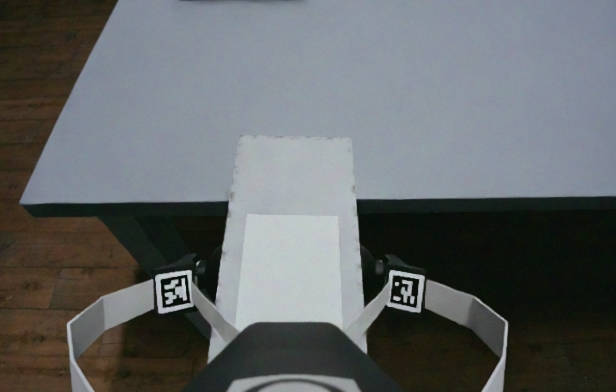

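Emit:
execute_actions([
  {"r1":{"base":{"rotate_rad":1.56},"joints":{"lift_m":1.04}}},
], cameras=[])

Emit:
execute_actions([
  {"r1":{"base":{"translate_m":0.85},"pace":"fast"}},
], cameras=["r1_head_camera","r2_head_camera"])

Scene clock: 57.83 s.
r1.base_odometry: x=-0.271 y=+0.798 heading=-2.223 (m, m, rad; r1's odometry frame)
r1.turned_by_wheels: +1.560 (rad since the last result)
r1.turned_by_imu: +1.580 (rad since the last result)
r1.base_tilt: forward=+0.0 right=-0.3 (deg)
r1.lidar_m: 1.69 1.90 1.61 1.52 1.60 2.21 2.40 0.65 0.44 0.42 0.44 1.74
r1.base_status: done
r1.joint_positions: lift_m=+1.039 arm_m=+0.032 wrist_yaw_rad=+0.000 wrist_pitch_rad=+0.906 wrist_roll_rad=+0.050 gripper_m=+0.001
r1.joint_status: all done
r1.motor_effort: lift_m=+26(27) arm_m=-9(9) wrist_yaw_rad=-2(6) wrist_pitch_rad=-19(20) wrist_roll_rad=+0(3) gripper_m=-29(32) wheel_0=-1(8) wheel_1=+0(6) wheel_2=+1(8) (%)
r1.hand_pose: x=+0.3803 y=-0.0874 z=+0.9906 quat_wxyz=(+0.899, +0.023, +0.438, -0.011) (m; r1's base frame)
r1.wrist_depth_mm: 1618 1661 1661 1661 1661 1708 1661 / 1708 1808 1708 1756 1756 1863 1863 / 1576 1576 1537 243 1576 1576 1618 / 1366 1430 1336 219 1430 1430 1430 / 1281 1281 202 198 1336 1308 1308 / 1138 175 182 182 185 1138 1182 / 1078 1060 1078 - 1098 1060 1118
r2.base_odometry: x=+0.741 y=-1.370 heading=-2.499 (m, m, rad; r2's odometry frame)
r2.turned_by_wheels: +0.000 (rad since the last result)
r2.turned_by_imu: +0.001 (rad since the last result)
r2.base_tilt: forward=+0.1 right=-0.2 (deg)
r2.lidar_m: 0.67 0.71 1.27 2.38 2.45 0.83 0.77 0.81 2.46 2.32 1.39 0.72
r2.base_status: not commanded
r2.joint_positions: lift_m=+1.140 arm_m=+0.002 wrist_yaw_rad=+0.000 wrist_pitch_rad=+1.300 wrist_roll_rad=+0.012 gripper_m=+0.120
r2.joint_status: not commanded
r2.motor_effort: lift_m=+23(23) arm_m=-1(1) wrist_yaw_rad=+1(1) wrist_pitch_rad=-1(2) wrist_roll_rad=-1(3) gripper_m=-1(1) wheel_0=-4(3) wheel_1=+1(1) wheel_2=+0(0) (%)
r2.hand_pose: x=+0.2496 y=-0.0874 z=+1.0400 quat_wxyz=(+0.796, +0.005, +0.605, -0.004) (m; r2's base frame)
r2.wrist_depth_mm: 904 904 931 960 991 1025 1042 / 1098 1138 1160 1205 1229 1308 1336 / 1366 1366 1397 1397 1397 1397 1397 / 1336 1336 1336 1336 1336 1336 1336 / 1281 1281 1281 1281 1281 1281 1281 / 1205 1205 1205 1229 215 1255 1229 / 1182 1160 1008 119 1182 1182 1182
pictures: none
No camera images: the call's "cameras" was empty. Leave "cameras" out to get every camera's image.

Scene clock: 61.77 s.
r1.base_odometry: x=-0.787 y=+0.122 heading=-2.223 (m, m, rad; r1's odometry frame)
r1.turned_by_wheels: +0.000 (rad since the last result)
r1.turned_by_imu: +0.001 (rad since the last result)
r1.base_tilt: forward=+0.0 right=-0.4 (deg)
r1.lidar_m: 0.98 1.05 1.44 1.52 1.59 2.16 1.92 0.85 1.02 3.21 1.16 0.86
r1.base_status: done
r1.joint_positions: lift_m=+1.039 arm_m=+0.032 wrist_yaw_rad=+0.000 wrist_pitch_rad=+0.907 wrist_roll_rad=+0.050 gripper_m=+0.001
r1.joint_status: not commanded
r1.motor_effort: lift_m=+26(26) arm_m=-9(9) wrist_yaw_rad=-2(1) wrist_pitch_rad=-20(20) wrist_roll_rad=-3(0) gripper_m=-32(32) wheel_0=+0(7) wheel_1=-1(6) wheel_2=+1(9) (%)
r1.hand_pose: x=+0.3802 y=-0.0874 z=+0.9905 quat_wxyz=(+0.899, +0.023, +0.438, -0.011) (m; r1's base frame)
r1.wrist_depth_mm: 741 798 788 798 820 809 831 / 866 878 931 917 946 931 946 / 1025 1008 1042 243 1138 1098 1118 / 1255 1229 1205 219 1366 1397 1366 / 1255 1281 201 199 1255 1308 1281 / 1160 174 181 182 186 1118 1182 / 1060 1098 1078 - 1118 1098 1098
r2.base_odometry: x=+0.741 y=-1.370 heading=-2.499 (m, m, rad; r2's odometry frame)
r2.turned_by_wheels: +0.000 (rad since the last result)
r2.turned_by_imu: +0.001 (rad since the last result)
r2.base_tilt: forward=+0.1 right=-0.2 (deg)
r2.lidar_m: 0.68 0.72 1.27 2.39 2.45 0.83 0.76 0.81 2.48 2.34 1.34 0.74
r2.base_status: not commanded
r2.joint_positions: lift_m=+1.140 arm_m=+0.002 wrist_yaw_rad=+0.000 wrist_pitch_rad=+1.300 wrist_roll_rad=+0.012 gripper_m=+0.120
r2.joint_status: not commanded
r2.motor_effort: lift_m=+23(23) arm_m=-1(1) wrist_yaw_rad=+0(1) wrist_pitch_rad=-2(1) wrist_roll_rad=-1(1) gripper_m=+0(1) wheel_0=-3(3) wheel_1=+1(1) wheel_2=+0(0) (%)
r2.hand_pose: x=+0.2496 y=-0.0874 z=+1.0400 quat_wxyz=(+0.796, +0.005, +0.605, -0.004) (m; r2's base frame)
r2.wrist_depth_mm: 891 917 931 960 976 1008 1042 / 1078 1118 1160 1182 1255 1255 1308 / 1366 1366 1397 1397 1430 1397 1430 / 1336 1336 1308 1366 1336 1336 1336 / 1281 1281 1281 1255 1281 1255 1281 / 1229 1205 1182 1229 215 1205 1205 / 1182 1160 1025 119 1160 1182 1182
pictures: r1_head_camera, r2_head_camera
Images, in order (width x height): r1_head_camera 420x560, r2_head_camera 420x560.

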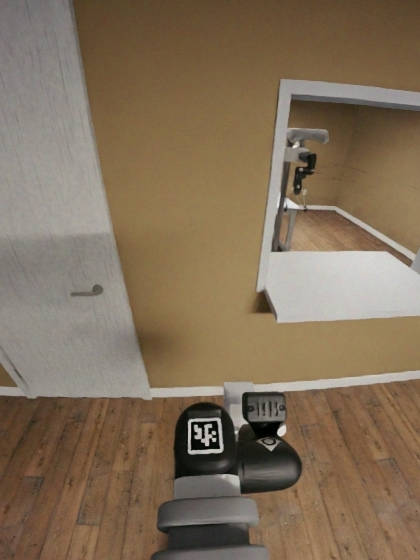

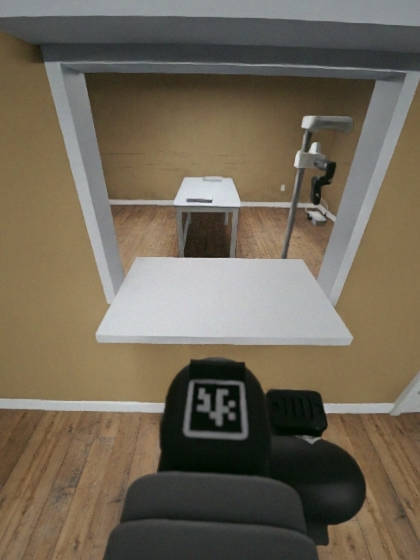

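Emit:
execute_actions([
  {"r1":{"base":{"strafe_m":-0.6},"pace":"fast"}},
], cameras=["r1_head_camera"])

Scene clock: 65.00 s.
r1.base_odometry: x=-1.263 y=+0.486 heading=-2.223 (m, m, rad; r1's odometry frame)
r1.turned_by_wheels: +0.000 (rad since the last result)
r1.turned_by_imu: +0.002 (rad since the last result)
r1.base_tilt: forward=+0.0 right=-0.4 (deg)
r1.lidar_m: 0.78 0.84 1.45 2.12 2.23 3.06 0.69 0.71 2.71 2.61 1.43 0.83
r1.base_status: done
r1.joint_positions: lift_m=+1.040 arm_m=+0.032 wrist_yaw_rad=+0.000 wrist_pitch_rad=+0.907 wrist_roll_rad=+0.050 gripper_m=+0.001
r1.joint_status: not commanded
r1.motor_effort: lift_m=+26(26) arm_m=-9(9) wrist_yaw_rad=-3(5) wrist_pitch_rad=-21(19) wrist_roll_rad=-1(1) gripper_m=-31(29) wheel_0=+0(9) wheel_1=+0(8) wheel_2=+1(0) (%)
r1.hand_pose: x=+0.3802 y=-0.0874 z=+0.9906 quat_wxyz=(+0.899, +0.023, +0.438, -0.011) (m; r1's base frame)
r1.wrist_depth_mm: 768 668 788 798 809 691 820 / 891 904 904 917 917 931 917 / 1060 1060 1025 242 1098 1118 1078 / 1255 1281 1182 219 1336 1336 1366 / 1255 1255 201 198 1308 1281 1308 / 1182 174 181 182 186 1118 1205 / 1060 1098 1078 - 1098 1098 1138
r2.base_odometry: x=+0.741 y=-1.370 heading=-2.499 (m, m, rad; r2's odometry frame)
r2.turned_by_wheels: +0.000 (rad since the last result)
r2.turned_by_imu: +0.001 (rad since the last result)
r2.base_tilt: forward=+0.1 right=-0.1 (deg)
r2.lidar_m: 0.67 0.69 1.25 2.38 2.43 0.84 0.79 0.82 2.44 2.32 1.38 0.72
r2.base_status: not commanded
r2.joint_positions: lift_m=+1.140 arm_m=+0.002 wrist_yaw_rad=+0.000 wrist_pitch_rad=+1.300 wrist_roll_rad=+0.012 gripper_m=+0.120
r2.joint_status: not commanded
r2.motor_effort: lift_m=+23(23) arm_m=+0(0) wrist_yaw_rad=+0(0) wrist_pitch_rad=-1(2) wrist_roll_rad=-1(1) gripper_m=+0(0) wheel_0=-3(3) wheel_1=+1(1) wheel_2=+0(0) (%)
r2.hand_pose: x=+0.2496 y=-0.0874 z=+1.0400 quat_wxyz=(+0.796, +0.005, +0.605, -0.004) (m; r2's base frame)
r2.wrist_depth_mm: 904 891 931 960 976 1008 1042 / 1098 1138 1160 1205 1229 1308 1336 / 1397 1397 1397 1397 1430 1430 1397 / 1336 1336 1336 1336 1366 1336 1336 / 1255 1281 1281 1281 1281 1281 1308 / 1229 1205 1205 1229 215 1229 1229 / 1160 1160 991 119 1182 1182 1160
pictures: r1_head_camera
Images, in order (width x height): r1_head_camera 420x560.

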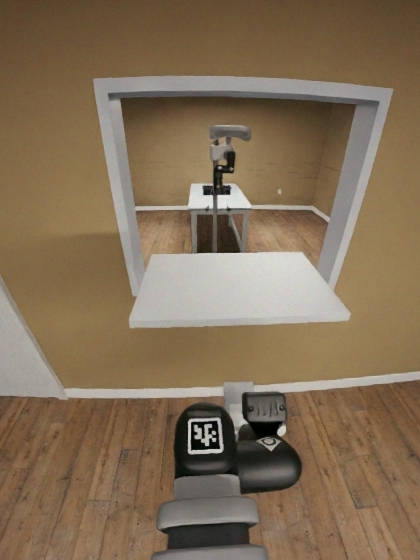

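Emit:
execute_actions([
  {"r1":{"base":{"translate_m":0.45},"joints":{"arm_m":0.18},"pace":"fast"},"r2":{"base":{"translate_m":0.33}}},
], cameras=["r1_wrist_camera"])

Emit:
execute_actions([
  {"r1":{"joints":{"arm_m":0.36,"lift_m":1.0}}},
], cameras=["r1_wrist_camera","r2_head_camera"])

Scene clock: 67.93 s.
r1.base_odometry: x=-1.536 y=+0.129 heading=-2.223 (m, m, rad; r1's odometry frame)
r1.turned_by_wheels: +0.000 (rad since the last result)
r1.turned_by_imu: +0.001 (rad since the last result)
r1.base_tilt: forward=+0.0 right=-0.4 (deg)
r1.lidar_m: 0.33 0.38 0.82 2.11 2.22 3.04 1.12 1.21 2.72 2.15 0.48 0.37
r1.base_status: done
r1.joint_positions: lift_m=+1.040 arm_m=+0.178 wrist_yaw_rad=+0.000 wrist_pitch_rad=+0.907 wrist_roll_rad=+0.050 gripper_m=+0.001
r1.joint_status: all done
r1.motor_effort: lift_m=+25(25) arm_m=+8(9) wrist_yaw_rad=-2(0) wrist_pitch_rad=-19(24) wrist_roll_rad=-1(0) gripper_m=-30(31) wheel_0=-1(5) wheel_1=-1(6) wheel_2=+0(10) (%)
r1.hand_pose: x=+0.5273 y=-0.0874 z=+0.9906 quat_wxyz=(+0.899, +0.023, +0.438, -0.011) (m; r1's base frame)
r1.wrist_depth_mm: 477 477 484 484 484 492 488 / 415 421 418 424 427 430 436 / 368 370 373 242 375 379 384 / 332 334 325 218 340 340 342 / 303 304 201 199 309 310 312 / 277 174 181 182 185 276 283 / 254 258 259 - 265 262 264
r2.base_odometry: x=+0.477 y=-1.568 heading=-2.499 (m, m, rad; r2's odometry frame)
r2.turned_by_wheels: +0.000 (rad since the last result)
r2.turned_by_imu: +0.001 (rad since the last result)
r2.base_tilt: forward=+0.1 right=-0.2 (deg)
r2.lidar_m: 0.33 0.35 0.51 2.01 2.46 1.22 1.11 1.16 2.45 2.35 0.55 0.39
r2.base_status: done
r2.joint_positions: lift_m=+1.140 arm_m=+0.002 wrist_yaw_rad=+0.000 wrist_pitch_rad=+1.300 wrist_roll_rad=+0.012 gripper_m=+0.120
r2.joint_status: not commanded
r2.motor_effort: lift_m=+23(23) arm_m=-1(0) wrist_yaw_rad=+0(1) wrist_pitch_rad=-2(2) wrist_roll_rad=-2(1) gripper_m=-1(1) wheel_0=+4(7) wheel_1=+1(7) wheel_2=-2(14) (%)
r2.hand_pose: x=+0.2496 y=-0.0874 z=+1.0400 quat_wxyz=(+0.796, +0.005, +0.605, -0.004) (m; r2's base frame)
r2.wrist_depth_mm: 433 433 436 436 439 436 439 / 413 413 413 415 415 415 418 / 394 392 394 394 397 402 402 / 402 1138 1205 1255 1308 1336 1336 / 1281 1281 1255 1281 1281 1281 1308 / 1229 1182 1205 1205 215 1255 1255 / 1182 1160 1025 119 1160 1205 1182
pictures: r1_wrist_camera
camera_calibration (this result's frames):
r1_wrist_camera: T_world_to_cam=[[-0.0579508, -0.998315, -0.00305407, -0.0616285], [-0.81094, 0.0488578, -0.583086, 1.05537], [0.582252, -0.0313136, -0.812405, 0.723431], [0, 0, 0, 1]] pos_world=[0.431049, -0.0904344, 1.2029]
Images, in order (width x height): r1_wrist_camera 616x392.

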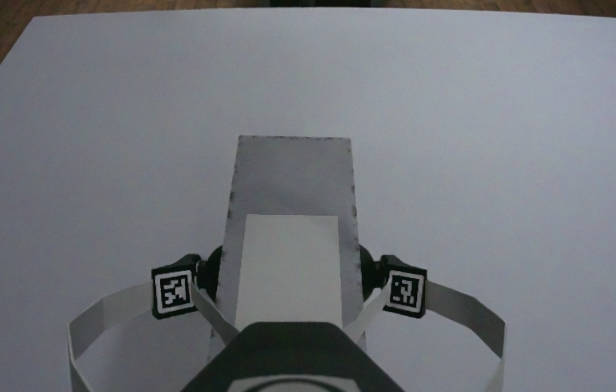

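Scene clock: 69.57 s.
r1.base_odometry: x=-1.536 y=+0.129 heading=-2.223 (m, m, rad; r1's odometry frame)
r1.turned_by_wheels: +0.000 (rad since the last result)
r1.turned_by_imu: +0.000 (rad since the last result)
r1.base_tilt: forward=+0.0 right=-0.4 (deg)
r1.lidar_m: 0.32 0.37 0.83 2.11 2.19 3.08 1.12 1.21 2.71 2.14 0.50 0.36
r1.base_status: not commanded
r1.joint_positions: lift_m=+1.000 arm_m=+0.358 wrist_yaw_rad=+0.000 wrist_pitch_rad=+0.906 wrist_roll_rad=+0.050 gripper_m=+0.001
r1.joint_status: all done
r1.motor_effort: lift_m=+21(24) arm_m=+9(7) wrist_yaw_rad=-2(2) wrist_pitch_rad=-19(22) wrist_roll_rad=-4(0) gripper_m=-31(32) wheel_0=-1(1) wheel_1=+0(1) wheel_2=+0(0) (%)
r1.hand_pose: x=+0.7072 y=-0.0874 z=+0.9510 quat_wxyz=(+0.899, +0.022, +0.438, -0.011) (m; r1's base frame)
r1.wrist_depth_mm: 1983 1921 1808 1863 1921 - - / 357 359 364 362 366 370 375 / 319 319 319 244 324 327 329 / 285 287 278 219 291 290 296 / 259 260 200 200 265 267 266 / 237 174 181 182 185 235 242 / 216 222 222 - 227 224 225
r2.base_odometry: x=+0.477 y=-1.568 heading=-2.499 (m, m, rad; r2's odometry frame)
r2.turned_by_wheels: +0.000 (rad since the last result)
r2.turned_by_imu: +0.000 (rad since the last result)
r2.base_tilt: forward=+0.1 right=-0.2 (deg)
r2.lidar_m: 0.33 0.36 0.50 1.99 2.47 1.19 1.11 1.18 2.45 2.31 0.55 0.37
r2.base_status: not commanded
r2.joint_positions: lift_m=+1.140 arm_m=+0.002 wrist_yaw_rad=+0.000 wrist_pitch_rad=+1.300 wrist_roll_rad=+0.012 gripper_m=+0.120
r2.joint_status: not commanded
r2.motor_effort: lift_m=+23(23) arm_m=+0(0) wrist_yaw_rad=+0(0) wrist_pitch_rad=-1(1) wrist_roll_rad=-2(3) gripper_m=-1(1) wheel_0=+4(3) wheel_1=+1(1) wheel_2=-2(2) (%)
r2.hand_pose: x=+0.2496 y=-0.0874 z=+1.0400 quat_wxyz=(+0.796, +0.005, +0.605, -0.004) (m; r2's base frame)
r2.wrist_depth_mm: 433 433 436 427 439 436 442 / 410 410 415 415 418 415 415 / 392 392 394 397 397 399 402 / 402 1138 1205 1255 1308 1308 1336 / 1255 1281 1281 1281 1281 1308 1281 / 1205 1182 1182 1229 215 1255 1229 / 1138 1160 1008 119 1160 1182 1182
pictures: r1_wrist_camera, r2_head_camera
camera_calibration (this result's frames):
r1_wrist_camera: T_world_to_cam=[[-0.0578375, -0.998321, -0.0030592, -0.0513751], [-0.810885, 0.0487655, -0.58317, 1.17827], [0.58234, -0.0312484, -0.812345, 0.586352], [0, 0, 0, 1]] pos_world=[0.611013, -0.0904251, 1.16329]
Images, in order (width x height): r1_wrist_camera 616x392, r2_head_camera 420x560.

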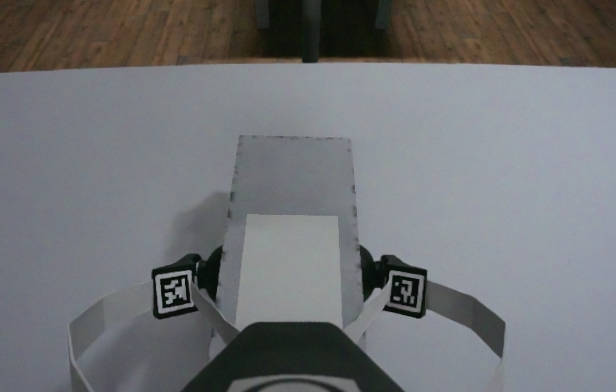

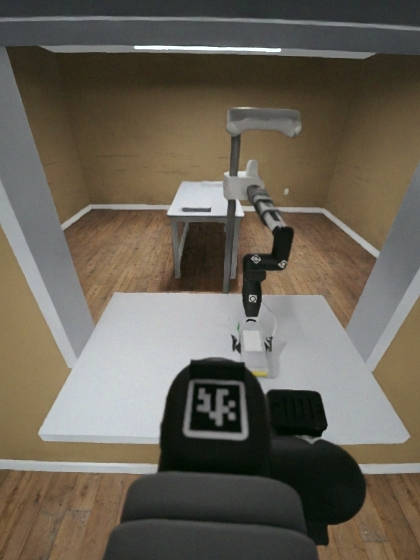

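Emit:
execute_actions([
  {"r1":{"joints":{"lift_m":0.992,"gripper_m":0.10}}},
], cameras=[])

Emit:
execute_actions([
  {"r1":{"joints":{"lift_m":1.05},"pace":"fast"}},
], cameras=[])

Emit:
execute_actions([
  {"r1":{"base":{"translate_m":-0.45},"joints":{"arm_m":0.0},"pace":"fast"},"r2":{"joints":{"arm_m":0.15,"lift_m":1.12},"pace":"slow"}},
], cameras=["r2_wrist_camera","r1_head_right_camera"])

Scene clock: 71.60 s.
r1.base_odometry: x=-1.536 y=+0.129 heading=-2.223 (m, m, rad; r1's odometry frame)
r1.turned_by_wheels: +0.000 (rad since the last result)
r1.turned_by_imu: +0.000 (rad since the last result)
r1.base_tilt: forward=-0.1 right=-0.4 (deg)
r1.lidar_m: 0.33 0.36 0.79 2.12 2.21 3.07 1.11 1.21 2.75 2.17 0.51 0.34
r1.base_status: not commanded
r1.joint_positions: lift_m=+0.992 arm_m=+0.358 wrist_yaw_rad=+0.000 wrist_pitch_rad=+0.902 wrist_roll_rad=+0.050 gripper_m=+0.100
r1.joint_status: all done
r1.motor_effort: lift_m=+21(22) arm_m=+8(8) wrist_yaw_rad=+0(1) wrist_pitch_rad=-5(21) wrist_roll_rad=-1(1) gripper_m=+0(30) wheel_0=-1(1) wheel_1=+0(0) wheel_2=-1(1) (%)
r1.hand_pose: x=+0.7082 y=-0.0875 z=+0.9439 quat_wxyz=(+0.900, +0.023, +0.436, -0.011) (m; r1's base frame)
r1.wrist_depth_mm: - - 1863 1863 1921 - - / 353 353 359 359 362 366 370 / 314 314 317 317 319 324 324 / 282 279 278 238 287 289 291 / 255 256 220 215 260 260 263 / 233 231 194 195 201 238 239 / 216 217 217 - 222 220 221
r2.base_odometry: x=+0.477 y=-1.568 heading=-2.499 (m, m, rad; r2's odometry frame)
r2.turned_by_wheels: +0.000 (rad since the last result)
r2.turned_by_imu: +0.000 (rad since the last result)
r2.base_tilt: forward=+0.1 right=-0.2 (deg)
r2.lidar_m: 0.35 0.36 0.50 2.01 2.46 1.22 1.11 1.17 2.44 2.35 0.56 0.38
r2.base_status: not commanded
r2.joint_positions: lift_m=+1.140 arm_m=+0.002 wrist_yaw_rad=+0.000 wrist_pitch_rad=+1.300 wrist_roll_rad=+0.012 gripper_m=+0.120
r2.joint_status: not commanded
r2.motor_effort: lift_m=+23(23) arm_m=+0(1) wrist_yaw_rad=+0(0) wrist_pitch_rad=-2(2) wrist_roll_rad=-2(2) gripper_m=-1(1) wheel_0=+4(4) wheel_1=+1(1) wheel_2=-2(2) (%)
r2.hand_pose: x=+0.2496 y=-0.0874 z=+1.0400 quat_wxyz=(+0.796, +0.005, +0.605, -0.004) (m; r2's base frame)
r2.wrist_depth_mm: 433 436 436 407 436 439 439 / 413 413 415 415 415 421 415 / 392 392 397 394 397 399 402 / 402 1138 1205 1229 1308 1336 1366 / 1281 1281 1281 1281 1281 1308 1308 / 1229 1205 1205 1229 215 1229 1255 / 1160 1160 991 119 1182 1182 1205
pictures: none
No camera images: the call's "cameras" was empty. Leave "cameras" out to get every camera's image.

Scene clock: 72.57 s.
r1.base_odometry: x=-1.536 y=+0.129 heading=-2.223 (m, m, rad; r1's odometry frame)
r1.turned_by_wheels: +0.000 (rad since the last result)
r1.turned_by_imu: +0.000 (rad since the last result)
r1.base_tilt: forward=-0.1 right=-0.4 (deg)
r1.lidar_m: 0.32 0.33 0.84 2.10 2.21 3.07 1.12 1.19 2.72 2.18 0.52 0.35
r1.base_status: not commanded
r1.joint_positions: lift_m=+1.050 arm_m=+0.358 wrist_yaw_rad=+0.000 wrist_pitch_rad=+0.902 wrist_roll_rad=+0.050 gripper_m=+0.100
r1.joint_status: all done
r1.motor_effort: lift_m=+23(24) arm_m=+8(9) wrist_yaw_rad=-1(2) wrist_pitch_rad=-5(6) wrist_roll_rad=-1(1) gripper_m=-1(1) wheel_0=-1(1) wheel_1=+0(0) wheel_2=+0(1) (%)
r1.hand_pose: x=+0.7083 y=-0.0874 z=+1.0017 quat_wxyz=(+0.900, +0.023, +0.436, -0.011) (m; r1's base frame)
r1.wrist_depth_mm: - - - - - - - / 1756 1756 1808 1756 1863 1863 1808 / 389 392 394 394 399 402 402 / 349 351 353 309 357 359 362 / 319 317 312 279 322 324 325 / 289 283 283 252 286 300 298 / 266 268 274 - 278 272 277
r2.base_odometry: x=+0.477 y=-1.568 heading=-2.499 (m, m, rad; r2's odometry frame)
r2.turned_by_wheels: +0.000 (rad since the last result)
r2.turned_by_imu: +0.000 (rad since the last result)
r2.base_tilt: forward=+0.1 right=-0.2 (deg)
r2.lidar_m: 0.35 0.36 0.50 1.99 2.46 1.19 1.12 1.19 2.45 2.35 0.55 0.38
r2.base_status: not commanded
r2.joint_positions: lift_m=+1.140 arm_m=+0.002 wrist_yaw_rad=+0.000 wrist_pitch_rad=+1.300 wrist_roll_rad=+0.012 gripper_m=+0.120
r2.joint_status: not commanded
r2.motor_effort: lift_m=+23(23) arm_m=+0(0) wrist_yaw_rad=+0(0) wrist_pitch_rad=-1(2) wrist_roll_rad=-2(1) gripper_m=+0(3) wheel_0=+4(4) wheel_1=+1(1) wheel_2=-2(3) (%)
r2.hand_pose: x=+0.2496 y=-0.0874 z=+1.0400 quat_wxyz=(+0.796, +0.005, +0.605, -0.004) (m; r2's base frame)
r2.wrist_depth_mm: 433 433 436 407 439 436 436 / 410 413 413 415 418 418 415 / 389 394 394 394 399 399 402 / 402 1138 1205 1281 1308 1308 1336 / 1281 1281 1281 1281 1281 1281 1308 / 1229 1205 1205 1205 215 1229 1229 / 1160 1160 1008 120 1160 1182 1205
pictures: none
No camera images: the call's "cameras" was empty. Leave "cameras" out to get every camera's image.

Scene clock: 75.37 s.
r1.base_odometry: x=-1.263 y=+0.486 heading=-2.223 (m, m, rad; r1's odometry frame)
r1.turned_by_wheels: +0.000 (rad since the last result)
r1.turned_by_imu: +0.000 (rad since the last result)
r1.base_tilt: forward=-0.1 right=-0.4 (deg)
r1.lidar_m: 0.78 0.85 1.43 2.13 2.22 3.10 0.69 0.74 2.70 2.61 1.46 0.82
r1.base_status: done
r1.joint_positions: lift_m=+1.050 arm_m=+0.002 wrist_yaw_rad=+0.000 wrist_pitch_rad=+0.902 wrist_roll_rad=+0.050 gripper_m=+0.100
r1.joint_status: all done
r1.motor_effort: lift_m=+22(23) arm_m=-9(9) wrist_yaw_rad=-1(1) wrist_pitch_rad=-5(5) wrist_roll_rad=+0(1) gripper_m=-3(0) wheel_0=+0(7) wheel_1=-1(6) wheel_2=+0(9) (%)
r1.hand_pose: x=+0.3523 y=-0.0875 z=+1.0017 quat_wxyz=(+0.900, +0.023, +0.436, -0.011) (m; r1's base frame)
r1.wrist_depth_mm: 788 699 580 585 591 715 842 / 891 904 946 946 946 960 976 / 1060 1098 1118 1118 1138 1138 1138 / 1281 1308 1336 1336 1366 1397 1366 / 1336 1281 1308 1336 1336 1336 1336 / 1182 1138 1138 1205 1160 1182 1205 / 1060 1098 1118 - 1118 1078 1098
r2.base_odometry: x=+0.477 y=-1.568 heading=-2.499 (m, m, rad; r2's odometry frame)
r2.turned_by_wheels: +0.000 (rad since the last result)
r2.turned_by_imu: +0.001 (rad since the last result)
r2.base_tilt: forward=+0.2 right=-0.2 (deg)
r2.lidar_m: 0.34 0.36 0.49 1.98 2.45 1.21 1.11 1.17 2.46 2.35 0.55 0.38
r2.base_status: not commanded
r2.joint_positions: lift_m=+1.120 arm_m=+0.149 wrist_yaw_rad=+0.000 wrist_pitch_rad=+1.300 wrist_roll_rad=+0.012 gripper_m=+0.120
r2.joint_status: all done
r2.motor_effort: lift_m=+17(22) arm_m=+8(8) wrist_yaw_rad=+0(1) wrist_pitch_rad=-2(1) wrist_roll_rad=-2(1) gripper_m=-1(0) wheel_0=+4(4) wheel_1=+1(1) wheel_2=-3(2) (%)
r2.hand_pose: x=+0.3966 y=-0.0874 z=+1.0205 quat_wxyz=(+0.796, +0.005, +0.605, -0.004) (m; r2's base frame)
r2.wrist_depth_mm: 407 413 413 368 413 415 413 / 387 389 392 347 392 392 392 / 368 370 373 340 370 375 375 / 353 355 355 355 355 359 357 / 338 336 338 340 340 342 342 / 324 319 324 329 216 332 1205 / 1138 1138 1160 119 1160 1160 1160
pictures: r1_head_right_camera, r2_wrist_camera
camera_calibration (this result's frames):
r2_wrist_camera: T_world_to_cam=[[-0.0488875, -0.998804, -0.000537233, -0.0718111], [-0.961917, 0.0472268, -0.269231, 0.722758], [0.268934, -0.0126452, -0.963076, 1.10774], [0, 0, 0, 1]] pos_world=[0.393814, -0.0918512, 1.26138]
Images, in order (width x height): r1_head_right_camera 420x672, r2_wrist_camera 616x392.

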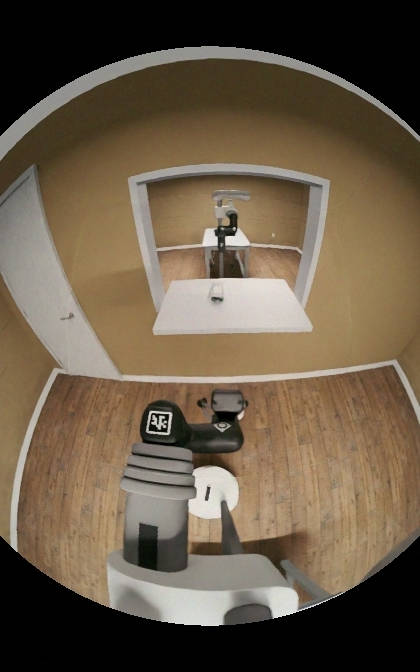

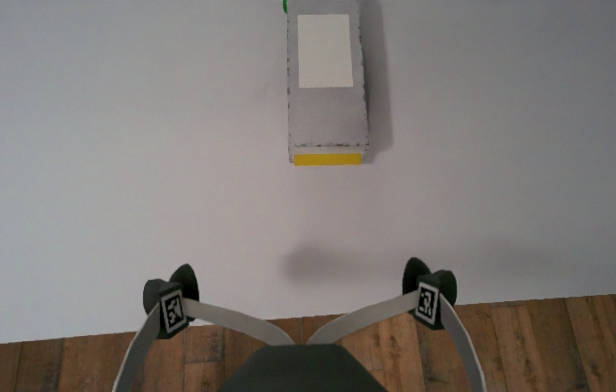

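Emit:
execute_actions([
  {"r1":{"base":{"strafe_m":-1.03},"joints":{"lift_m":0.75,"wrist_pitch_rad":0.4,"wrist_roll_rad":0.1,"wrist_yaw_rad":0.06,"gripper_m":0.045},"pace":"fast"},"r2":{"base":{"strafe_m":-0.033},"joints":{"arm_m":0.355,"lift_m":1.10}}},
], cameras=["r2_wrist_camera","r1_head_left_camera"])

Scene clock: 80.00 s.
r1.base_odometry: x=-2.082 y=+1.111 heading=-2.223 (m, m, rad; r1's odometry frame)
r1.turned_by_wheels: +0.000 (rad since the last result)
r1.turned_by_imu: +0.004 (rad since the last result)
r1.base_tilt: forward=-0.1 right=-0.3 (deg)
r1.lidar_m: 0.99 0.89 1.14 3.13 1.02 0.79 1.82 2.27 1.59 1.57 1.42 1.04
r1.base_status: done
r1.joint_positions: lift_m=+0.750 arm_m=+0.002 wrist_yaw_rad=+0.060 wrist_pitch_rad=+0.402 wrist_roll_rad=+0.100 gripper_m=+0.045
r1.joint_status: all done
r1.motor_effort: lift_m=+18(21) arm_m=-9(9) wrist_yaw_rad=-1(1) wrist_pitch_rad=-6(10) wrist_roll_rad=-3(1) gripper_m=-3(1) wheel_0=-1(8) wheel_1=+2(9) wheel_2=+1(1) (%)
r1.hand_pose: x=+0.4436 y=-0.0714 z=+0.8154 quat_wxyz=(+0.978, +0.043, +0.201, +0.019) (m; r1's base frame)
r1.wrist_depth_mm: 691 683 683 699 676 691 691 / 732 732 732 723 732 723 732 / 788 788 788 788 788 788 788 / 842 854 854 842 842 854 854 / 904 917 891 904 891 931 917 / 991 991 198 976 198 1008 1008 / 1078 1078 1060 - 1042 1042 1025
r2.base_odometry: x=+0.457 y=-1.541 heading=-2.499 (m, m, rad; r2's odometry frame)
r2.turned_by_wheels: +0.000 (rad since the last result)
r2.turned_by_imu: +0.001 (rad since the last result)
r2.base_tilt: forward=+0.1 right=-0.2 (deg)
r2.lidar_m: 0.37 0.36 0.51 1.97 2.49 1.20 1.13 1.15 2.41 2.31 0.56 0.36
r2.base_status: done
r2.joint_positions: lift_m=+1.100 arm_m=+0.354 wrist_yaw_rad=+0.000 wrist_pitch_rad=+1.301 wrist_roll_rad=+0.012 gripper_m=+0.120
r2.joint_status: all done
r2.motor_effort: lift_m=+16(16) arm_m=+8(8) wrist_yaw_rad=+0(0) wrist_pitch_rad=-2(3) wrist_roll_rad=-3(2) gripper_m=-1(1) wheel_0=+1(10) wheel_1=+0(11) wheel_2=+0(2) (%)
r2.hand_pose: x=+0.6016 y=-0.0874 z=+1.0005 quat_wxyz=(+0.796, +0.005, +0.605, -0.004) (m; r2's base frame)
r2.wrist_depth_mm: 382 384 387 389 387 389 389 / 362 364 366 368 368 368 368 / 347 349 347 351 349 351 351 / 330 332 332 291 334 334 336 / 317 317 317 279 319 320 322 / 304 300 266 267 216 307 307 / 293 290 294 119 294 294 297
pictures: r1_head_left_camera, r2_wrist_camera
camera_calibration (this result's frames):
r2_wrist_camera: T_world_to_cam=[[-0.0486759, -0.998814, -0.000533561, -0.0619136], [-0.961947, 0.047023, -0.269158, 0.914528], [0.268864, -0.0125883, -0.963096, 1.03339], [0, 0, 0, 1]] pos_world=[0.598873, -0.0918355, 1.24137]
Images, in order (width x height): r1_head_left_camera 420x672, r2_wrist_camera 616x392.

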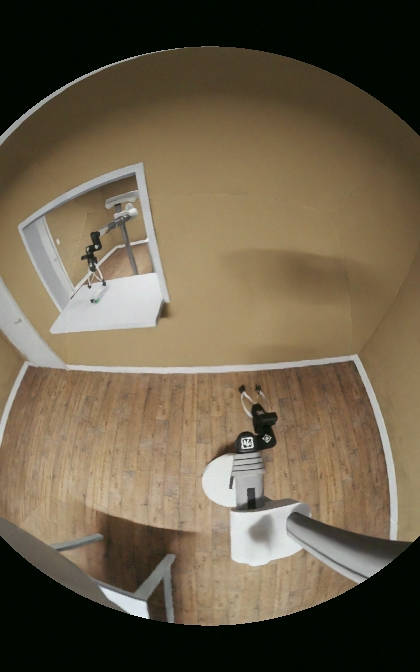

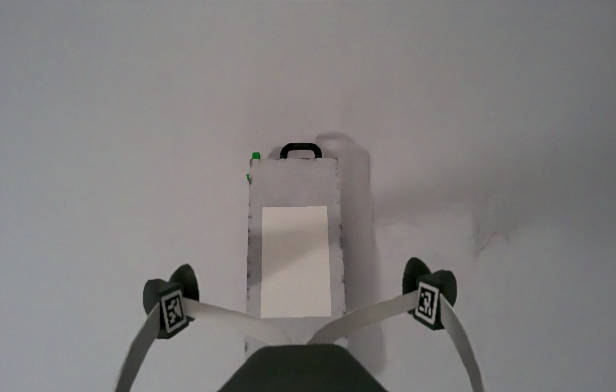

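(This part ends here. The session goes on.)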